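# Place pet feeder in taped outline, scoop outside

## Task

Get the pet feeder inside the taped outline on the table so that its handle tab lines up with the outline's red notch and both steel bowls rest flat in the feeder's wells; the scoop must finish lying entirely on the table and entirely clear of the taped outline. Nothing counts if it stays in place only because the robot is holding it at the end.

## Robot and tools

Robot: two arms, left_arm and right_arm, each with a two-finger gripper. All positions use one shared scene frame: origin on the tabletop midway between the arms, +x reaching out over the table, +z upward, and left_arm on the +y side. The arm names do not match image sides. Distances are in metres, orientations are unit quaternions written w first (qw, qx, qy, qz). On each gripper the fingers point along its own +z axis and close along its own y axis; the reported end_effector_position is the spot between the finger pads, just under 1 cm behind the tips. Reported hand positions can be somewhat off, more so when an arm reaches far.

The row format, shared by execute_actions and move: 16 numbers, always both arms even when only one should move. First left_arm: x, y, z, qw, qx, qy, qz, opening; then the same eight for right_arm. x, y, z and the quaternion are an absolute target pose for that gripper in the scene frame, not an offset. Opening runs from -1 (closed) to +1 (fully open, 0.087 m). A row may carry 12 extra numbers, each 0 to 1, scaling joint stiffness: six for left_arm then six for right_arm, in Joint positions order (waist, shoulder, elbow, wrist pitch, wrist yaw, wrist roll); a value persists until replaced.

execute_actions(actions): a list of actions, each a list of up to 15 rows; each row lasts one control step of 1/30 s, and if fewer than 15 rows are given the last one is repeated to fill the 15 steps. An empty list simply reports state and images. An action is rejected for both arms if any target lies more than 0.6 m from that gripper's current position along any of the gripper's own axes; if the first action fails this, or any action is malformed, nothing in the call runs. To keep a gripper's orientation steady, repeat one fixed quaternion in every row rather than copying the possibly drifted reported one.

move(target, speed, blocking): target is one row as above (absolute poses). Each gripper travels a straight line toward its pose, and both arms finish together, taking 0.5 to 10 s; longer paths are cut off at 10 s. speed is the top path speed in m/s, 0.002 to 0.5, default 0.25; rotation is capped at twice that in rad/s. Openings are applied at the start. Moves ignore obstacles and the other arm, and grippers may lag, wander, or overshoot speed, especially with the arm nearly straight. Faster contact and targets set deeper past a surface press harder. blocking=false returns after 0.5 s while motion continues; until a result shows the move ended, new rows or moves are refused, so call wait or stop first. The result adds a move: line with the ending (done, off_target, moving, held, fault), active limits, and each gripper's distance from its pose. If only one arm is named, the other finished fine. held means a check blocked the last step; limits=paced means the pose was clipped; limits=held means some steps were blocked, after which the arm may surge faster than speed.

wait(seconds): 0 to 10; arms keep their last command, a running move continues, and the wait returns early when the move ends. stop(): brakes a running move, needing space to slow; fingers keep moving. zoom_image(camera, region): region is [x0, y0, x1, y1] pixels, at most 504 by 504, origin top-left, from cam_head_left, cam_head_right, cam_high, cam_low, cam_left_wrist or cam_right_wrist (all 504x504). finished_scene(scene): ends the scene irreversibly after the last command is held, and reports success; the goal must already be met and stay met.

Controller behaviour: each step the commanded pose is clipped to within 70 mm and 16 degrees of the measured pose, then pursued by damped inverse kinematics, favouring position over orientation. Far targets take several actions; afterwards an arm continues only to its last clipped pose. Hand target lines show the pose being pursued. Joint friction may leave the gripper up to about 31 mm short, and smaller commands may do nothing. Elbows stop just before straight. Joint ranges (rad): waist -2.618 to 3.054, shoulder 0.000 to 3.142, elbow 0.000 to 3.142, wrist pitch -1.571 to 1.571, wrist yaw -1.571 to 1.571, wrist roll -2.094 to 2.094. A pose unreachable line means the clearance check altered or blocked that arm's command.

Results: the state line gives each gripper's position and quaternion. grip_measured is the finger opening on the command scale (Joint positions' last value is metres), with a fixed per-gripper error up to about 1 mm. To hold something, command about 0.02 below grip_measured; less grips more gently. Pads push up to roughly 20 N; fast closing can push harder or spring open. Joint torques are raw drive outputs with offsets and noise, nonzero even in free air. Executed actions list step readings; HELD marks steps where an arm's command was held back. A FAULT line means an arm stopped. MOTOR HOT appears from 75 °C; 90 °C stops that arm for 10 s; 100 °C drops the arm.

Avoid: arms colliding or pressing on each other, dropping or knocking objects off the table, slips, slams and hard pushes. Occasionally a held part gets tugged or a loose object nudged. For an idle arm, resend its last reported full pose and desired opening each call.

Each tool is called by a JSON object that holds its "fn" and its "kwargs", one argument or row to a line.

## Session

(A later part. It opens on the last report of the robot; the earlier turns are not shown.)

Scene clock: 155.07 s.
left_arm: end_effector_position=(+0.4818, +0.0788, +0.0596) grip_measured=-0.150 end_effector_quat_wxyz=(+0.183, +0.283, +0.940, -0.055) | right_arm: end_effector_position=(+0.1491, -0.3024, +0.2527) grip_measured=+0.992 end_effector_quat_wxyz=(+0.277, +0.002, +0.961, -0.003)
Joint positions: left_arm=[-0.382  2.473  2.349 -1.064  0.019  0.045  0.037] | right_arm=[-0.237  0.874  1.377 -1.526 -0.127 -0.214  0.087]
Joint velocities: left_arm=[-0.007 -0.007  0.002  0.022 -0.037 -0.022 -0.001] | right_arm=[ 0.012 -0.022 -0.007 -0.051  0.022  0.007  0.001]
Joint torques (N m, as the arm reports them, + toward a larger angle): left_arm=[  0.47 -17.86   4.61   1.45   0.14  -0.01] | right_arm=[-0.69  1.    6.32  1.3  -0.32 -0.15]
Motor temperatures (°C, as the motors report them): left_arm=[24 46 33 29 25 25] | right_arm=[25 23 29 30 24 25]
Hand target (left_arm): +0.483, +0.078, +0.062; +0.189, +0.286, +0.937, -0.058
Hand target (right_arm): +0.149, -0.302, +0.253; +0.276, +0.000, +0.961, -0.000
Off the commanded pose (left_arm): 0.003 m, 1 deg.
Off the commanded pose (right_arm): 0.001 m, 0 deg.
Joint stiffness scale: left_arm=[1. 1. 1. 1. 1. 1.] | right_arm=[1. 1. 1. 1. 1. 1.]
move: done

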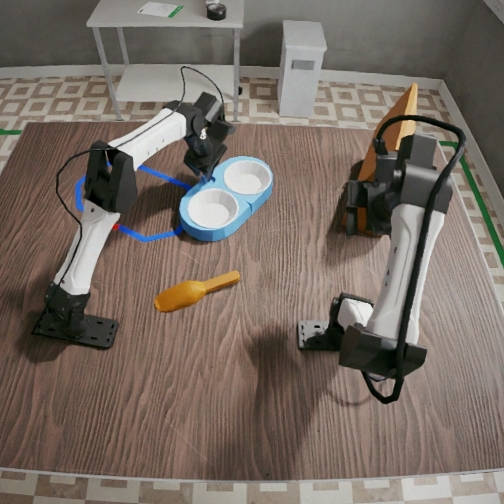

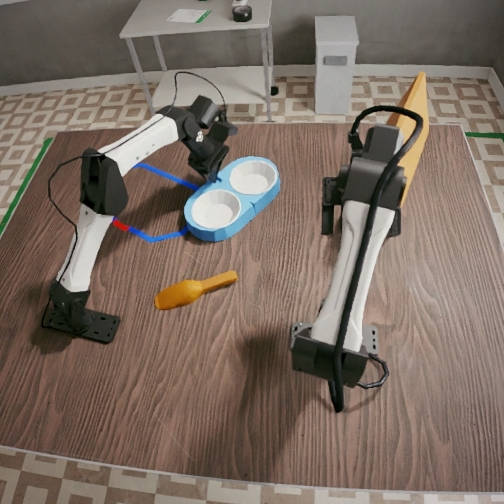

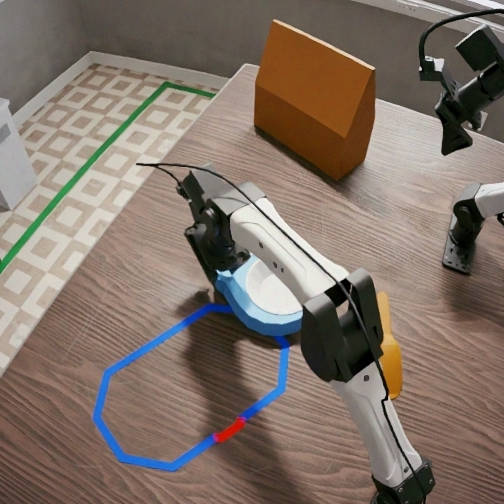

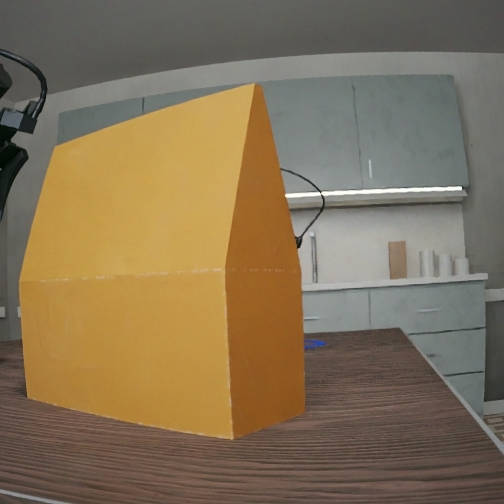

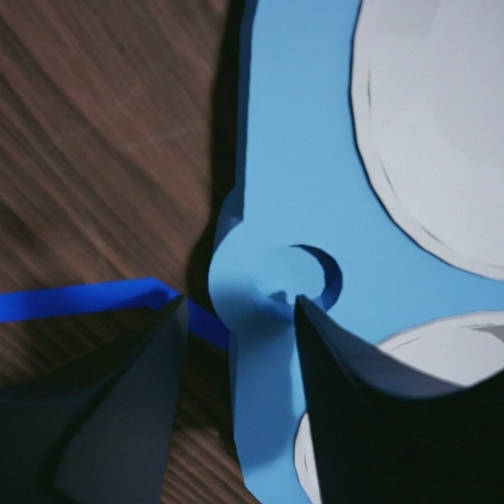

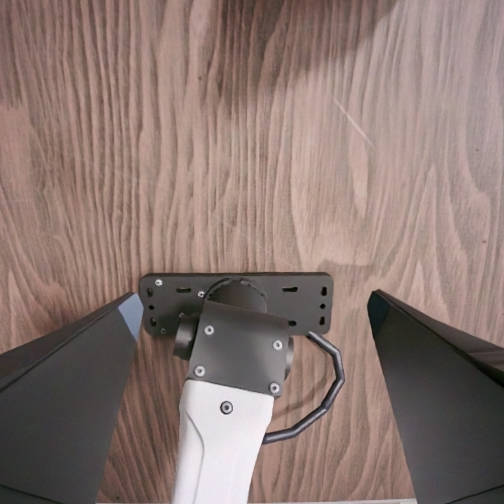

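{"fn": "move", "kwargs": {
  "target": [0.489,0.075,0.032,0.19,0.286,0.937,-0.058,-0.25,0.149,-0.302,0.253,0.276,0,0.961,0,1],
  "speed": 0.05
}}

Scene clock: 160.50 s.
left_arm: end_effector_position=(+0.4870, +0.0754, +0.0484) grip_measured=-0.250 end_effector_quat_wxyz=(+0.192, +0.283, +0.938, -0.058) | right_arm: end_effector_position=(+0.1491, -0.3024, +0.2527) grip_measured=+0.992 end_effector_quat_wxyz=(+0.277, +0.002, +0.961, -0.003)
Joint positions: left_arm=[-0.382  2.473  2.3   -0.994  0.021  0.046  0.033] | right_arm=[-0.237  0.874  1.377 -1.526 -0.127 -0.214  0.087]
Joint velocities: left_arm=[ 0.007 -0.007 -0.022  0.007 -0.066  0.022 -0.   ] | right_arm=[-0.007  0.012 -0.002  0.037 -0.095 -0.081 -0.   ]
Joint torques (N m, as the arm reports them, + toward a larger angle): left_arm=[  0.52 -15.25   3.58   1.79   0.13  -0.01] | right_arm=[-0.69  1.01  6.39  1.22 -0.34 -0.14]
Motor temperatures (°C, as the motors report them): left_arm=[24 49 33 29 25 25] | right_arm=[25 23 29 30 24 25]
Hand target (left_arm): +0.489, +0.075, +0.032; +0.189, +0.286, +0.938, -0.058
Hand target (right_arm): +0.149, -0.302, +0.253; +0.276, +0.000, +0.961, -0.000
Off the commanded pose (left_arm): 0.017 m, 0 deg.
Off the commanded pose (right_arm): 0.001 m, 0 deg.
Joint stiffness scale: left_arm=[1. 1. 1. 1. 1. 1.] | right_arm=[1. 1. 1. 1. 1. 1.]
move: off_target (left_arm)

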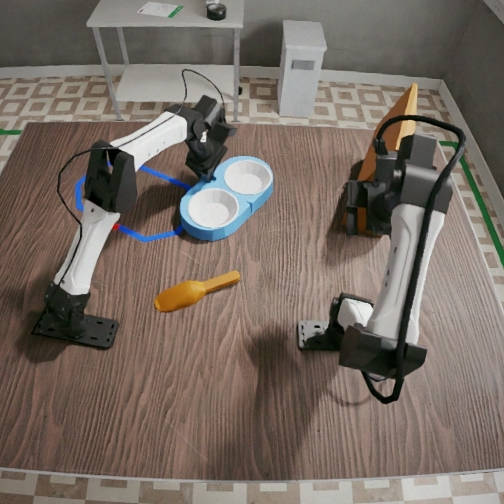

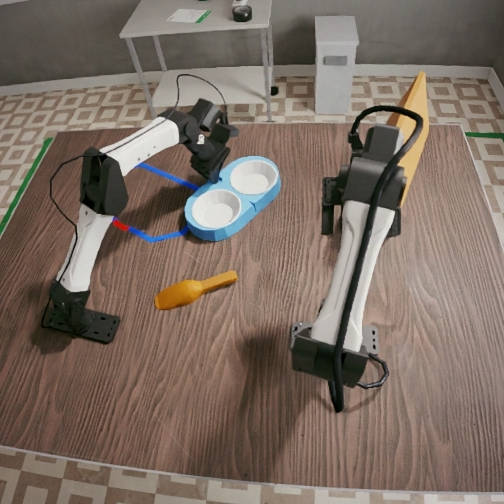

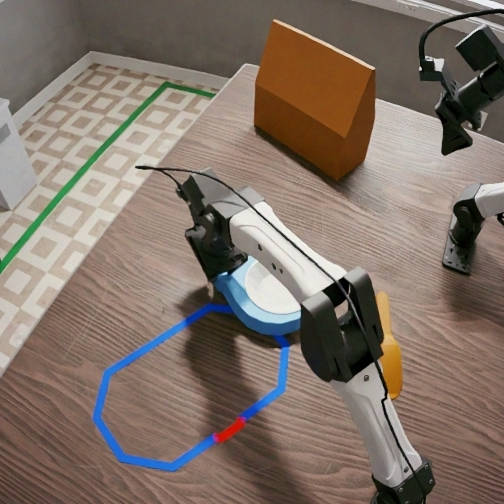

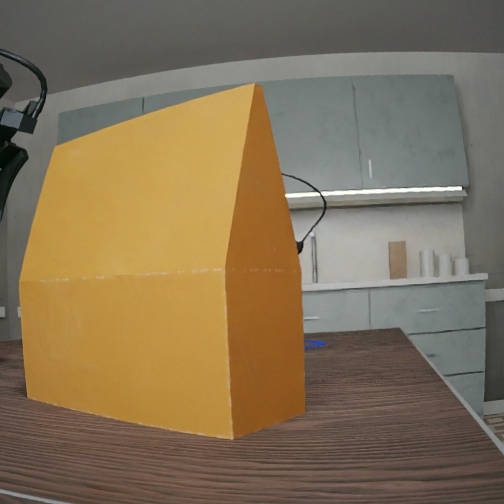

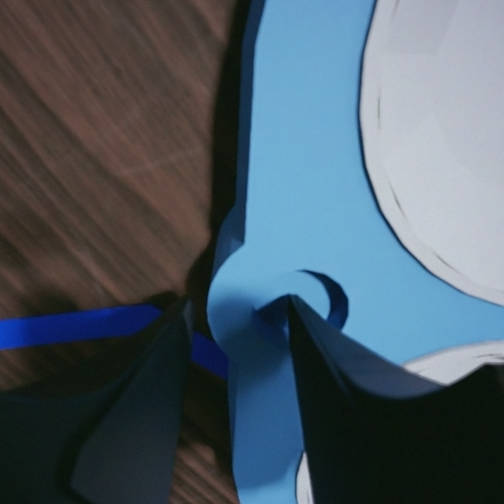

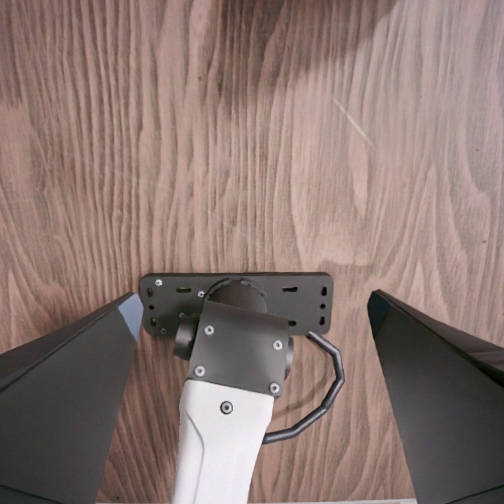

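{"fn": "execute_actions", "kwargs": {
  "actions": [
    [[0.489,0.075,0.025,0.19,0.286,0.937,-0.058,-0.5,0.149,-0.302,0.253,0.276,0,0.961,0,1]],
    [[0.489,0.075,0.03,0.19,0.286,0.937,-0.058,-0.78,0.149,-0.302,0.253,0.276,0,0.961,0,1]]
  ]
}}

Scene clock: 168.37 s.
left_arm: end_effector_position=(+0.4919, +0.0729, +0.0478) grip_measured=-0.605 end_effector_quat_wxyz=(+0.204, +0.280, +0.936, -0.063) | right_arm: end_effector_position=(+0.1491, -0.3024, +0.2527) grip_measured=+0.992 end_effector_quat_wxyz=(+0.277, +0.002, +0.961, -0.003)
Joint positions: left_arm=[-0.38   2.465  2.276 -0.952  0.023  0.042  0.017] | right_arm=[-0.237  0.874  1.377 -1.526 -0.127 -0.214  0.087]
Joint velocities: left_arm=[-0.007  0.002  0.022 -0.022 -0.037 -0.081  0.   ] | right_arm=[-0.017  0.017 -0.002  0.037 -0.095 -0.081  0.   ]
Joint torques (N m, as the arm reports them, + toward a larger angle): left_arm=[  0.27 -14.67   4.84   1.48   0.11   0.06] | right_arm=[-0.61  0.91  6.52  1.32 -0.37 -0.15]
Motor temperatures (°C, as the motors report them): left_arm=[24 50 32 30 25 25] | right_arm=[25 23 29 30 24 25]
Hand target (left_arm): +0.489, +0.075, +0.030; +0.190, +0.286, +0.938, -0.058
Hand target (right_arm): +0.149, -0.302, +0.253; +0.276, +0.000, +0.961, -0.000
Off the commanded pose (left_arm): 0.018 m, 2 deg.
Off the commanded pose (right_arm): 0.001 m, 0 deg.
Joint stiffness scale: left_arm=[1. 1. 1. 1. 1. 1.] | right_arm=[1. 1. 1. 1. 1. 1.]
Step readings (end_effector_position; steps 1 to 15: 1st action; 16 to 30: 2nd action):
0: left_arm (+0.4875, +0.0751, +0.0486) | right_arm (+0.1491, -0.3024, +0.2527)
1: left_arm (+0.4870, +0.0743, +0.0473) | right_arm (+0.1491, -0.3024, +0.2527)
2: left_arm (+0.4881, +0.0741, +0.0473) | right_arm (+0.1491, -0.3024, +0.2527)
4: left_arm (+0.4888, +0.0739, +0.0473) | right_arm (+0.1491, -0.3024, +0.2527)
8: left_arm (+0.4897, +0.0734, +0.0473) | right_arm (+0.1491, -0.3024, +0.2527)
15: left_arm (+0.4898, +0.0732, +0.0473) | right_arm (+0.1491, -0.3024, +0.2527)
16: left_arm (+0.4904, +0.0736, +0.0474) | right_arm (+0.1491, -0.3024, +0.2527)
17: left_arm (+0.4916, +0.0732, +0.0477) | right_arm (+0.1491, -0.3024, +0.2527)
19: left_arm (+0.4919, +0.0729, +0.0478) | right_arm (+0.1491, -0.3024, +0.2527)
23: left_arm (+0.4919, +0.0729, +0.0478) | right_arm (+0.1491, -0.3024, +0.2527)
30: end_effector_position above

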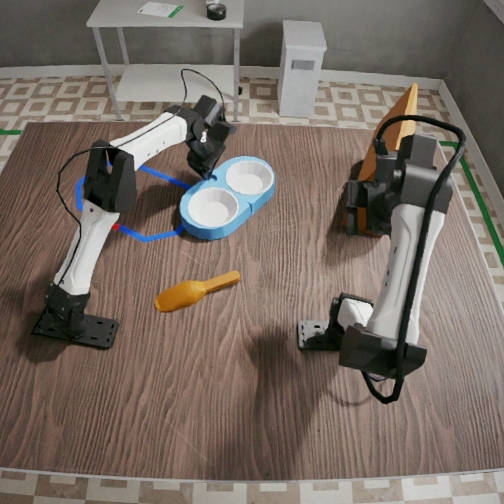

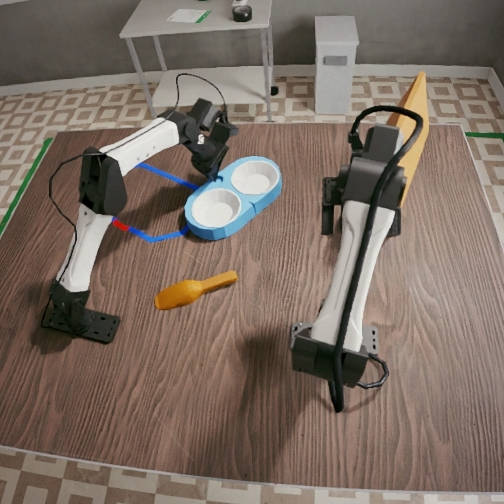

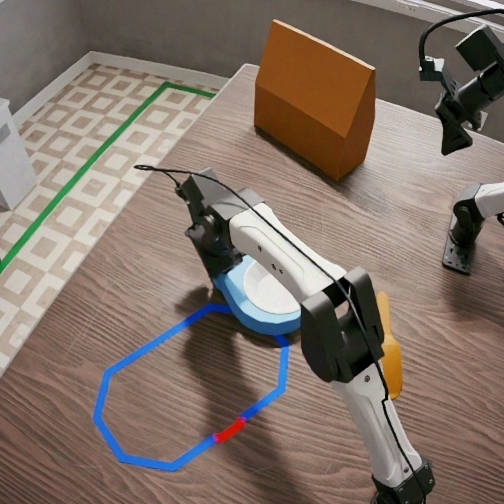

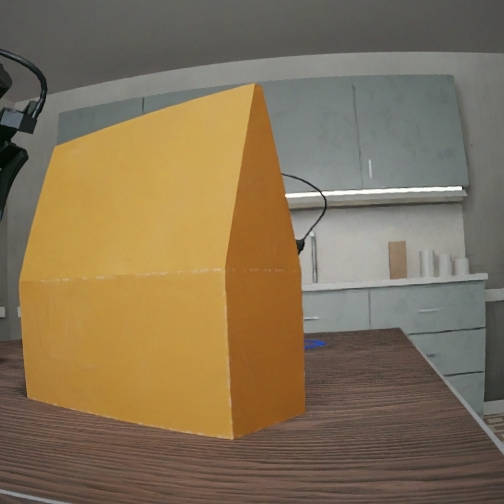

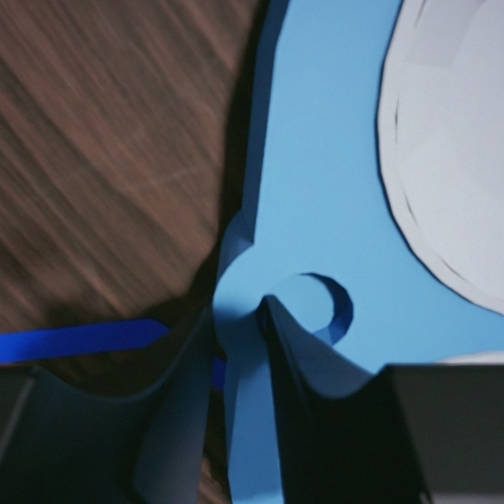

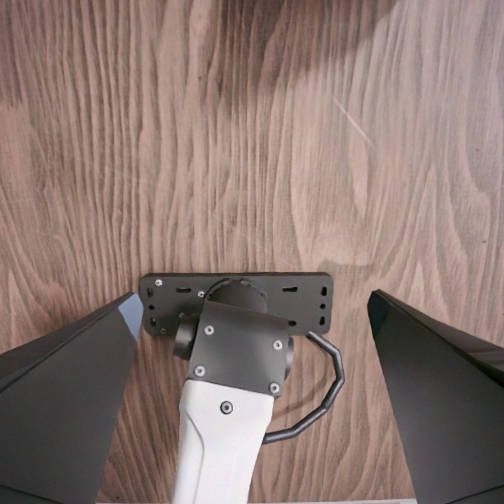

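{"fn": "move", "kwargs": {
  "target": [0.47,0.24,0.043,0.199,-0.085,0.976,0.017,-0.7,0.149,-0.302,0.253,0.276,0,0.961,0,1],
  "speed": 0.1
}}

Scene clock: 179.97 s.
left_arm: end_effector_position=(+0.4707, +0.2262, +0.0467) grip_measured=-0.655 end_effector_quat_wxyz=(+0.202, -0.067, +0.977, +0.001) | right_arm: end_effector_position=(+0.1491, -0.3024, +0.2527) grip_measured=+0.992 end_effector_quat_wxyz=(+0.277, +0.002, +0.961, -0.003)
Joint positions: left_arm=[-0.139  2.119  1.696 -0.767 -0.143 -0.404  0.015] | right_arm=[-0.237  0.874  1.377 -1.526 -0.127 -0.214  0.087]
Joint velocities: left_arm=[-0.012  0.002 -0.027 -0.081 -0.007 -0.037 -0.   ] | right_arm=[ 0.007  0.007 -0.002 -0.095  0.022 -0.022 -0.   ]
Joint torques (N m, as the arm reports them, + toward a larger angle): left_arm=[  1.64 -14.59   4.     1.29  -0.18  -0.19] | right_arm=[-0.49  1.23  6.45  1.35 -0.34 -0.15]
Motor temperatures (°C, as the motors report them): left_arm=[24 52 32 30 25 25] | right_arm=[25 23 29 30 24 25]
Hand target (left_arm): +0.467, +0.238, +0.043; +0.199, -0.085, +0.976, +0.016
Hand target (right_arm): +0.149, -0.302, +0.253; +0.276, +0.000, +0.961, -0.000
Off the commanded pose (left_arm): 0.014 m, 3 deg.
Off the commanded pose (right_arm): 0.001 m, 0 deg.
Joint stiffness scale: left_arm=[1. 1. 1. 1. 1. 1.] | right_arm=[1. 1. 1. 1. 1. 1.]
move: off_target (left_arm)

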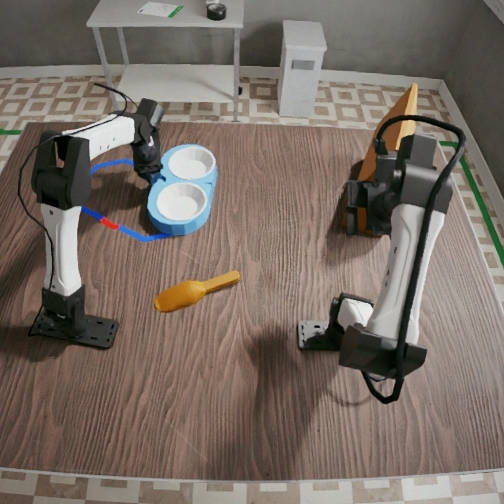

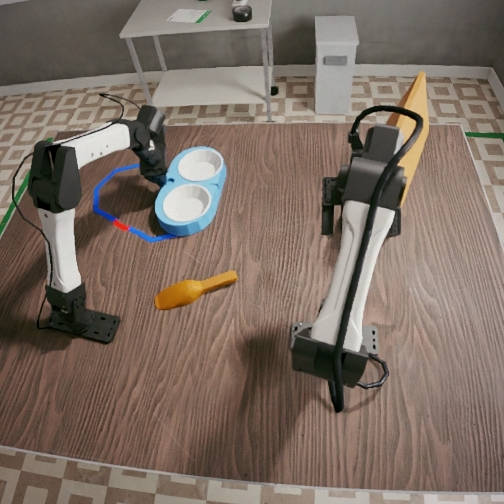

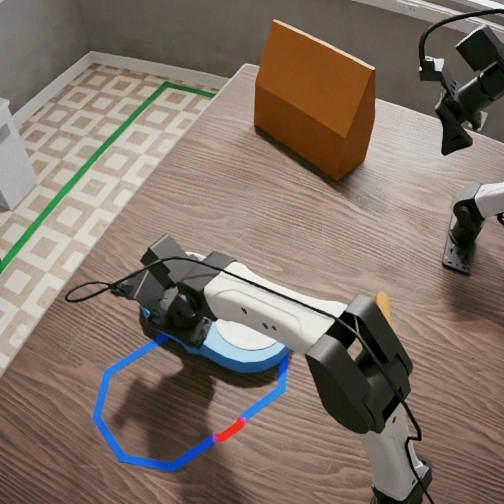

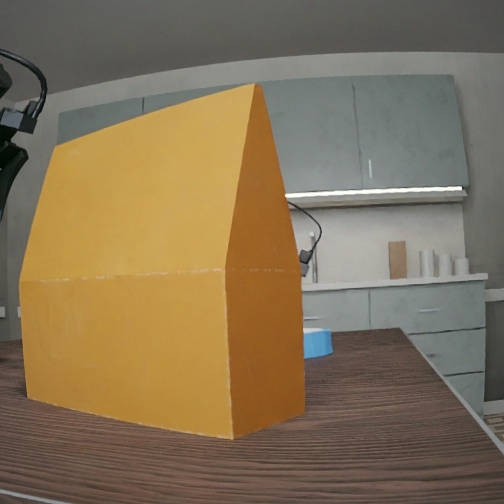

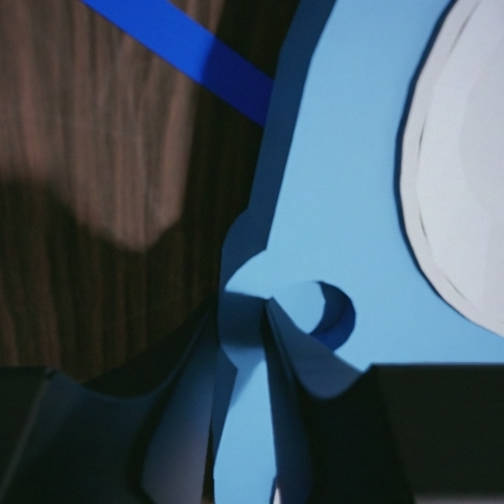

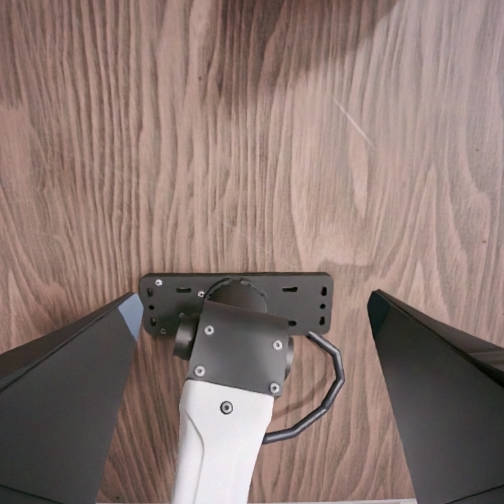

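{"fn": "move", "kwargs": {
  "target": [0.47,0.385,0.04,0.195,-0.212,0.957,0.043,-0.8,0.149,-0.302,0.253,0.276,0,0.961,0,1],
  "speed": 0.1
}}

{"fn": "move", "kwargs": {
  "target": [0.345,0.325,0.04,0.159,-0.597,0.777,0.122,-0.8,0.149,-0.302,0.253,0.276,0,0.961,0,1],
  "speed": 0.1
}}

Scene clock: 193.63 s.
left_arm: end_effector_position=(+0.4745, +0.3763, +0.0464) grip_measured=-0.656 end_effector_quat_wxyz=(+0.202, -0.209, +0.956, +0.031) | right_arm: end_effector_position=(+0.1491, -0.3024, +0.2527) grip_measured=+0.992 end_effector_quat_wxyz=(+0.277, +0.002, +0.961, -0.003)
Joint positions: left_arm=[ 0.191  2.062  1.606 -0.724 -0.129 -0.367  0.015] | right_arm=[-0.237  0.874  1.377 -1.526 -0.127 -0.214  0.087]
Joint velocities: left_arm=[-0.002 -0.007 -0.007 -0.022  0.037  0.007 -0.   ] | right_arm=[-0.002  0.007  0.002  0.081  0.051  0.037  0.   ]
Joint torques (N m, as the arm reports them, + toward a larger angle): left_arm=[  1.18 -13.32   4.13   1.36  -0.1   -0.02] | right_arm=[-0.54  1.13  6.41  1.23 -0.37 -0.15]
Motor temperatures (°C, as the motors report them): left_arm=[24 53 32 30 25 25] | right_arm=[25 23 29 30 24 25]
Hand target (left_arm): +0.467, +0.384, +0.040; +0.195, -0.212, +0.957, +0.041
Hand target (right_arm): +0.149, -0.302, +0.253; +0.276, +0.000, +0.961, -0.000
Off the commanded pose (left_arm): 0.012 m, 2 deg.
Off the commanded pose (right_arm): 0.001 m, 0 deg.
Joint stiffness scale: left_arm=[1. 1. 1. 1. 1. 1.] | right_arm=[1. 1. 1. 1. 1. 1.]
move: off_target (left_arm)

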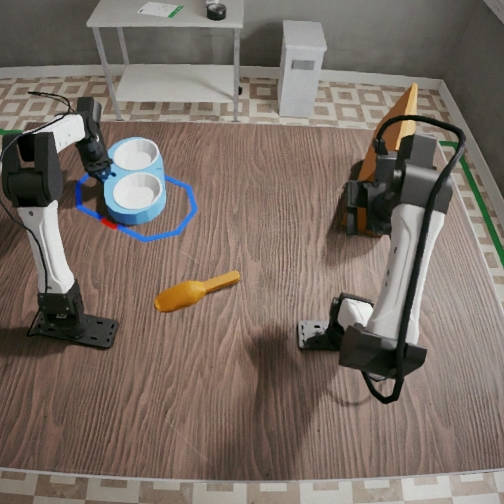

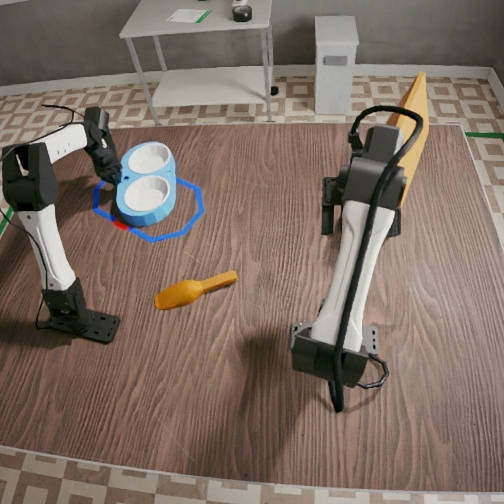

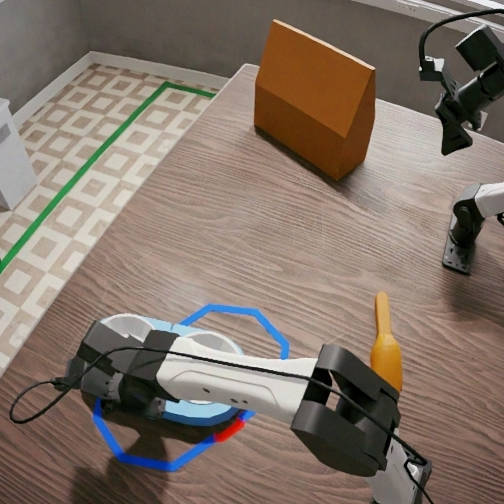

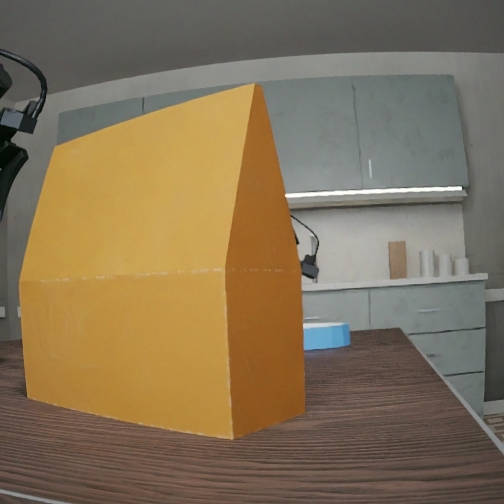

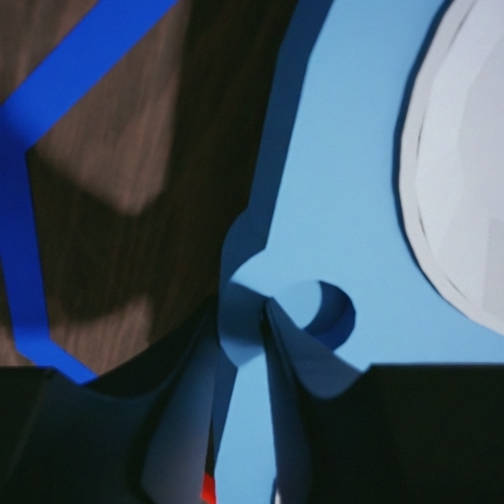

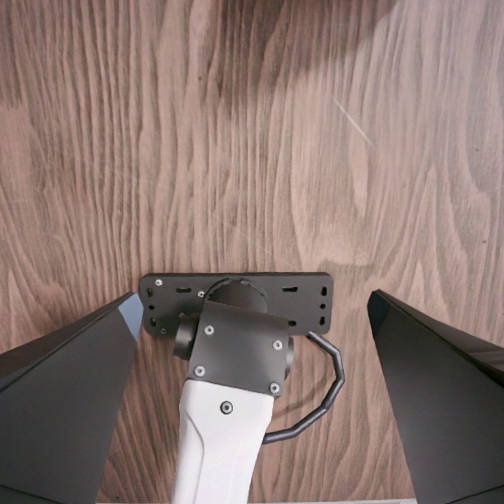

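Scene clock: 198.47 s.
left_arm: end_effector_position=(+0.3618, +0.3240, +0.0446) grip_measured=-0.657 end_effector_quat_wxyz=(+0.174, -0.592, +0.779, +0.110) | right_arm: end_effector_position=(+0.1491, -0.3024, +0.2527) grip_measured=+0.992 end_effector_quat_wxyz=(+0.277, +0.002, +0.961, -0.003)
Joint positions: left_arm=[-0.022  1.802  1.261 -0.951 -0.408 -1.46   0.015] | right_arm=[-0.237  0.874  1.377 -1.526 -0.127 -0.214  0.087]
Joint velocities: left_arm=[-0.007 -0.007 -0.007 -0.022 -0.022 -0.051 -0.   ] | right_arm=[ 0.002  0.012 -0.002  0.007  0.051  0.022 -0.   ]
Joint torques (N m, as the arm reports them, + toward a larger angle): left_arm=[ -0.27 -10.85   3.22   0.21  -0.09  -0.35] | right_arm=[-0.42  1.2   6.18  1.24 -0.34 -0.14]
Motor temperatures (°C, as the motors report them): left_arm=[24 52 32 30 25 25] | right_arm=[25 23 30 30 24 25]
Hand target (left_arm): +0.346, +0.324, +0.040; +0.160, -0.597, +0.777, +0.123
Hand target (right_arm): +0.149, -0.302, +0.253; +0.276, +0.000, +0.961, -0.000
Off the commanded pose (left_arm): 0.017 m, 2 deg.
Off the commanded pose (right_arm): 0.001 m, 0 deg.
Joint stiffness scale: left_arm=[1. 1. 1. 1. 1. 1.] | right_arm=[1. 1. 1. 1. 1. 1.]
move: off_target (left_arm)

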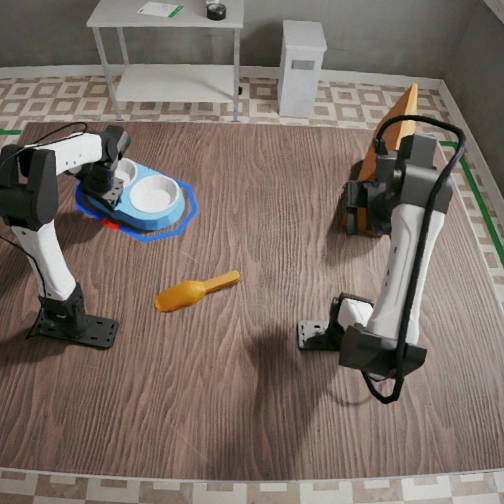

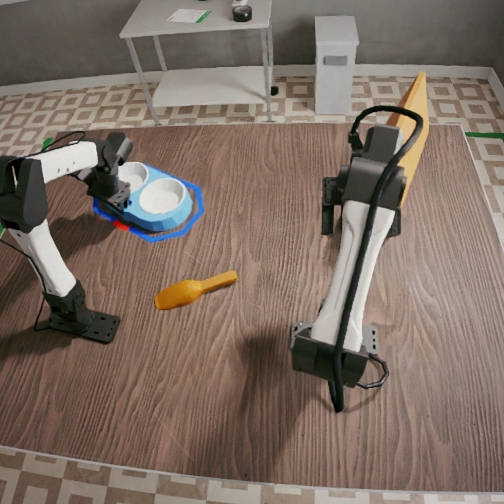

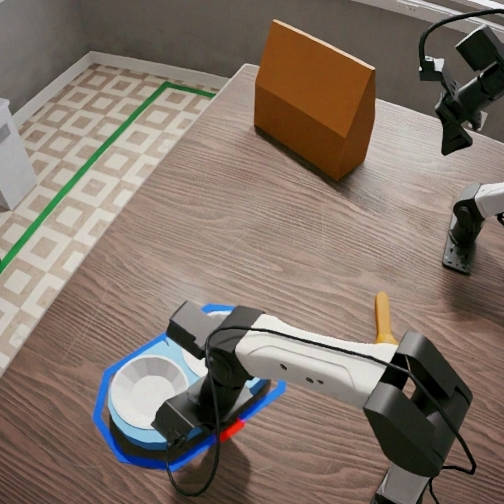

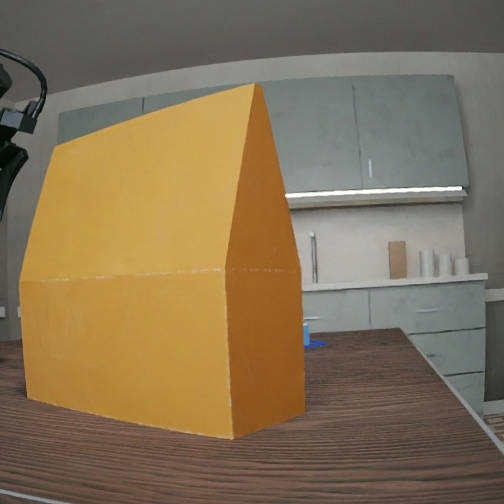

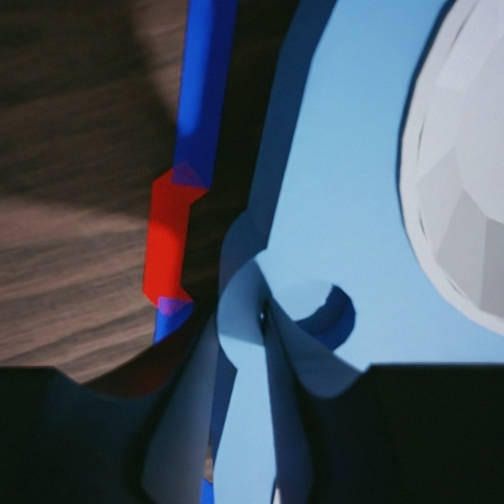

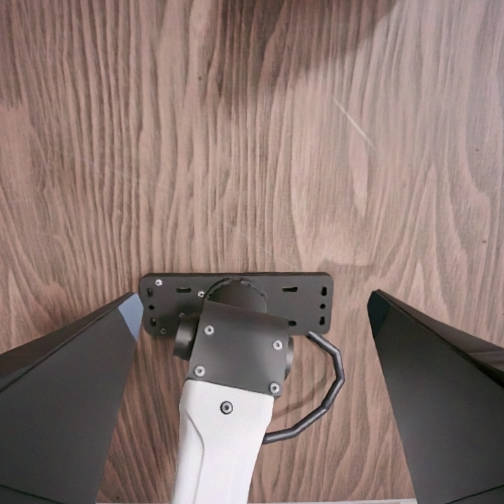

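{"fn": "execute_actions", "kwargs": {
  "actions": [
    [[0.35,0.333,0.043,0.156,-0.612,0.765,0.125,-0.8,0.149,-0.302,0.253,0.276,0,0.961,0,1]],
    [[0.36,0.328,0.046,0.165,-0.605,0.77,0.118,-0.35,0.149,-0.302,0.253,0.276,0,0.961,0,1]],
    [[0.358,0.322,0.08,0.165,-0.605,0.77,0.118,-0.35,0.149,-0.302,0.253,0.276,0,0.961,0,1]]
  ]
}}

{"fn": "move", "kwargs": {
  "target": [0.41,0.283,0.31,0.40,0,0.917,0,1,0.149,-0.302,0.253,0.276,0,0.961,0,1],
  "speed": 0.35
}}

Scene clock: 213.57 s.
left_arm: end_effector_position=(+0.3573, +0.3249, +0.0715) grip_measured=-0.350 end_effector_quat_wxyz=(-0.161, +0.604, -0.771, -0.121) | right_arm: end_effector_position=(+0.1491, -0.3024, +0.2527) grip_measured=+0.992 end_effector_quat_wxyz=(+0.277, +0.002, +0.961, -0.003)
Joint positions: left_arm=[-0.019  1.793  1.362 -1.102 -0.404 -1.495  0.028] | right_arm=[-0.237  0.874  1.377 -1.526 -0.127 -0.214  0.087]
Joint velocities: left_arm=[-0.007 -0.002 -0.007 -0.066  0.022 -0.037  0.   ] | right_arm=[-0.022  0.002  0.002 -0.007 -0.051 -0.037  0.001]
Joint torques (N m, as the arm reports them, + toward a larger angle): left_arm=[ -0.35 -10.52   7.23   0.23  -0.16  -0.16] | right_arm=[-0.69  1.05  6.2   1.27 -0.38 -0.21]
Motor temperatures (°C, as the motors report them): left_arm=[24 49 31 29 25 25] | right_arm=[25 23 30 31 24 25]
Hand target (left_arm): +0.358, +0.322, +0.080; +0.165, -0.605, +0.770, +0.118
Hand target (right_arm): +0.149, -0.302, +0.253; +0.276, +0.000, +0.961, -0.000
Off the commanded pose (left_arm): 0.009 m, 1 deg.
Off the commanded pose (right_arm): 0.001 m, 0 deg.
Joint stiffness scale: left_arm=[1. 1. 1. 1. 1. 1.] | right_arm=[1. 1. 1. 1. 1. 1.]
Step readings (end_effector_position; steps 1 to 15: 1st action; 16 to 30: 2nd action; 31 to 45: 3rd action):
0: left_arm (+0.3615, +0.3239, +0.0447) | right_arm (+0.1491, -0.3024, +0.2527)
1: left_arm (+0.3613, +0.3243, +0.0447) | right_arm (+0.1491, -0.3024, +0.2527)
2: left_arm (+0.3609, +0.3245, +0.0446) | right_arm (+0.1491, -0.3024, +0.2527)
4: left_arm (+0.3600, +0.3255, +0.0446) | right_arm (+0.1491, -0.3024, +0.2527)
8: left_arm (+0.3594, +0.3262, +0.0445) | right_arm (+0.1491, -0.3024, +0.2527)
15: left_arm (+0.3595, +0.3262, +0.0445) | right_arm (+0.1491, -0.3024, +0.2527)
16: left_arm (+0.3590, +0.3263, +0.0446) | right_arm (+0.1491, -0.3024, +0.2527)
17: left_arm (+0.3573, +0.3267, +0.0446) | right_arm (+0.1491, -0.3024, +0.2527)
19: left_arm (+0.3564, +0.3270, +0.0446) | right_arm (+0.1491, -0.3024, +0.2527)
23: left_arm (+0.3563, +0.3270, +0.0446) | right_arm (+0.1491, -0.3024, +0.2527)
30: left_arm (+0.3563, +0.3270, +0.0446) | right_arm (+0.1491, -0.3024, +0.2527)
31: left_arm (+0.3561, +0.3268, +0.0476) | right_arm (+0.1491, -0.3024, +0.2527)
32: left_arm (+0.3563, +0.3267, +0.0520) | right_arm (+0.1491, -0.3024, +0.2527)
34: left_arm (+0.3620, +0.3253, +0.0636) | right_arm (+0.1491, -0.3024, +0.2527)
38: left_arm (+0.3641, +0.3239, +0.0718) | right_arm (+0.1491, -0.3024, +0.2527)
45: end_effector_position above

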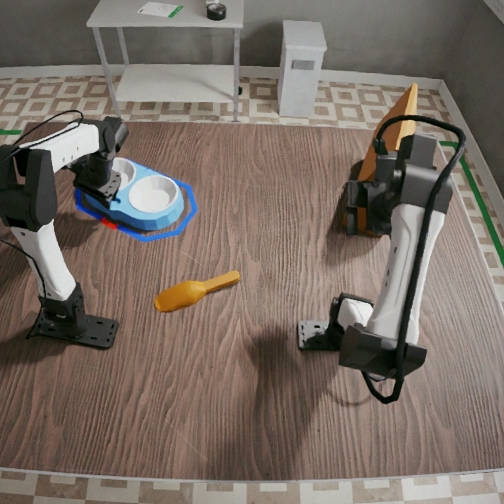

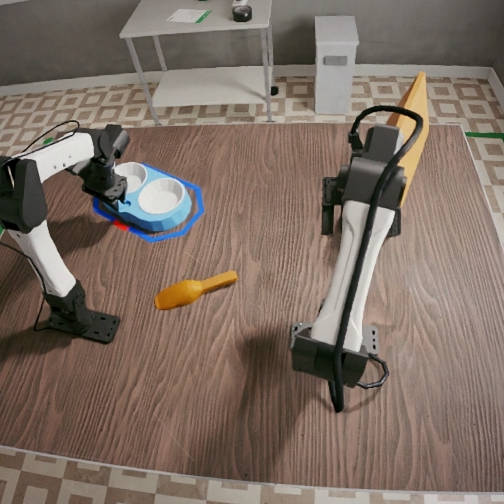

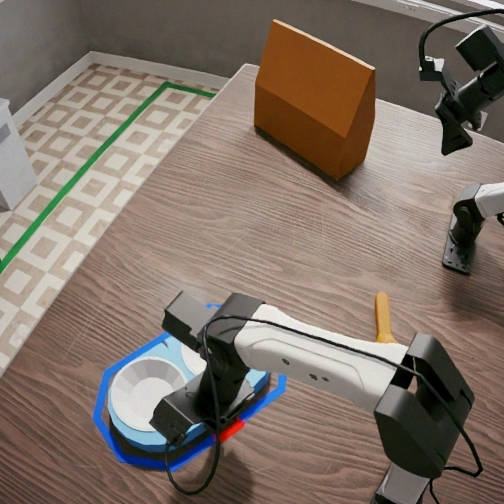

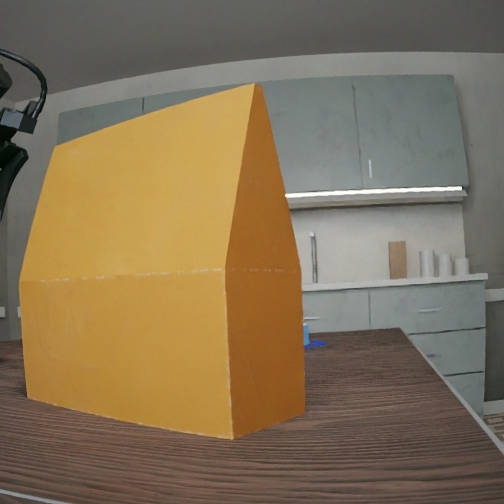

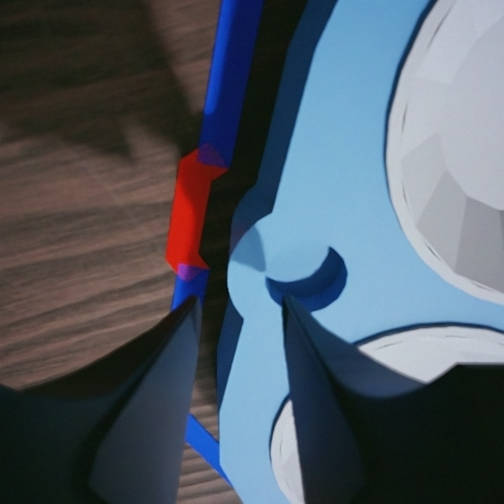

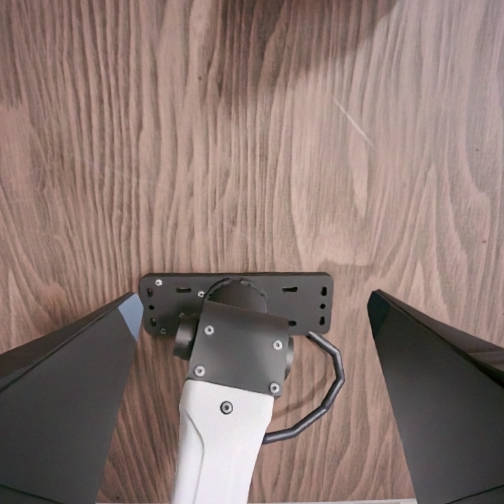

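Scene clock: 216.23 s.
left_arm: end_effector_position=(+0.4095, +0.2815, +0.3056) grip_measured=+0.999 end_effector_quat_wxyz=(+0.401, -0.001, +0.916, -0.001) | right_arm: end_effector_position=(+0.1491, -0.3024, +0.2527) grip_measured=+0.992 end_effector_quat_wxyz=(+0.277, +0.002, +0.961, -0.003)
Joint positions: left_arm=[-0.088  1.578  1.873 -1.055 -0.176 -0.168  0.087] | right_arm=[-0.237  0.874  1.377 -1.526 -0.127 -0.214  0.087]
Joint velocities: left_arm=[-0.002 -0.022  0.012 -0.051  0.066 -0.037  0.001] | right_arm=[ 0.007 -0.017 -0.002 -0.007 -0.037 -0.022  0.   ]
Joint torques (N m, as the arm reports them, + toward a larger angle): left_arm=[ 1.03 -6.58  8.04  1.77  0.1   0.01] | right_arm=[-0.6   1.16  6.49  1.25 -0.34 -0.17]
Motor temperatures (°C, as the motors report them): left_arm=[24 49 32 29 25 25] | right_arm=[25 23 30 31 24 25]
Hand target (left_arm): +0.411, +0.284, +0.308; +0.400, +0.001, +0.917, -0.000
Hand target (right_arm): +0.149, -0.302, +0.253; +0.276, +0.000, +0.961, -0.000
Off the commanded pose (left_arm): 0.005 m, 0 deg.
Off the commanded pose (right_arm): 0.001 m, 0 deg.
Joint stiffness scale: left_arm=[1. 1. 1. 1. 1. 1.] | right_arm=[1. 1. 1. 1. 1. 1.]
move: done

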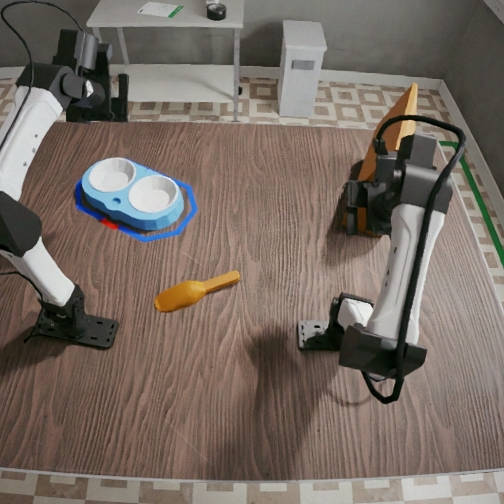

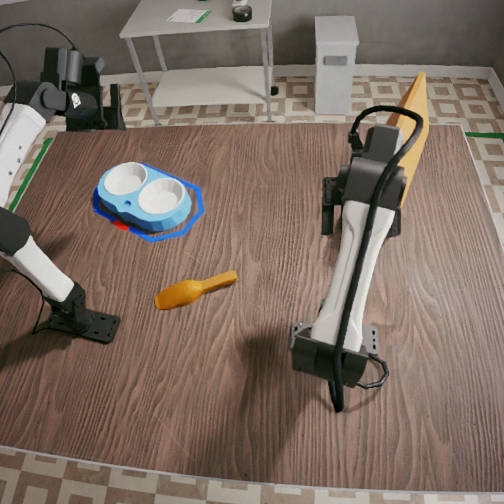

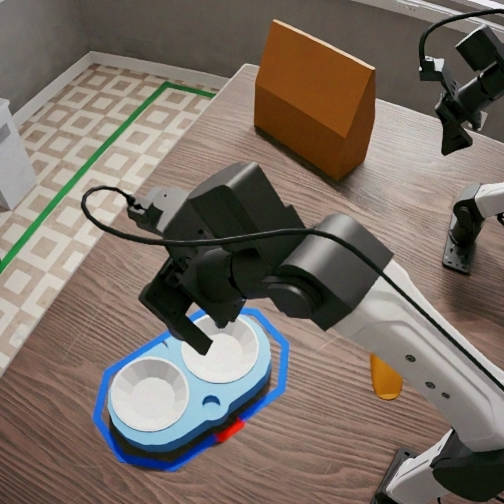

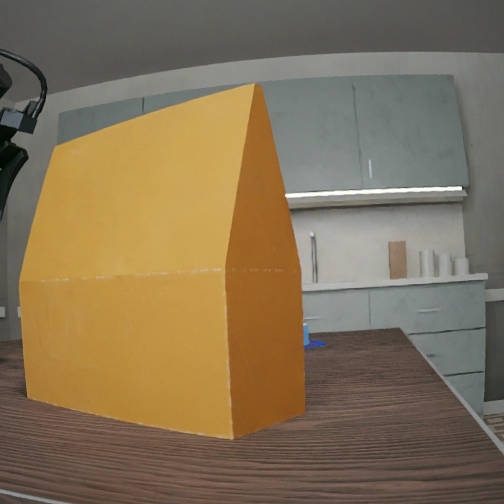

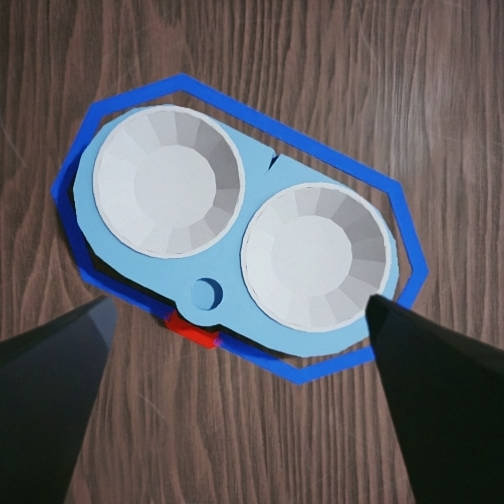

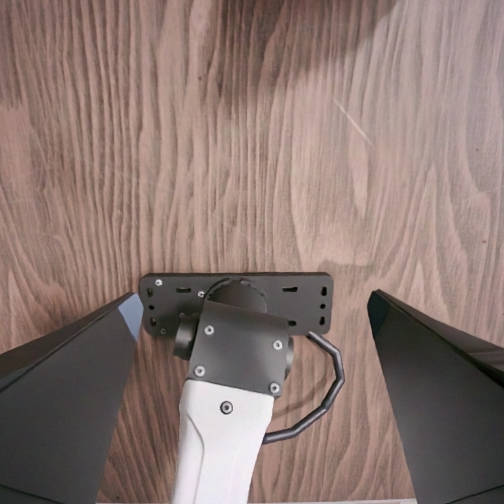

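Well centred within a few millimetres.

{"fn": "finished_scene", "kwargs": {
  "scene": 1
}}

The scene is finished: the task was done.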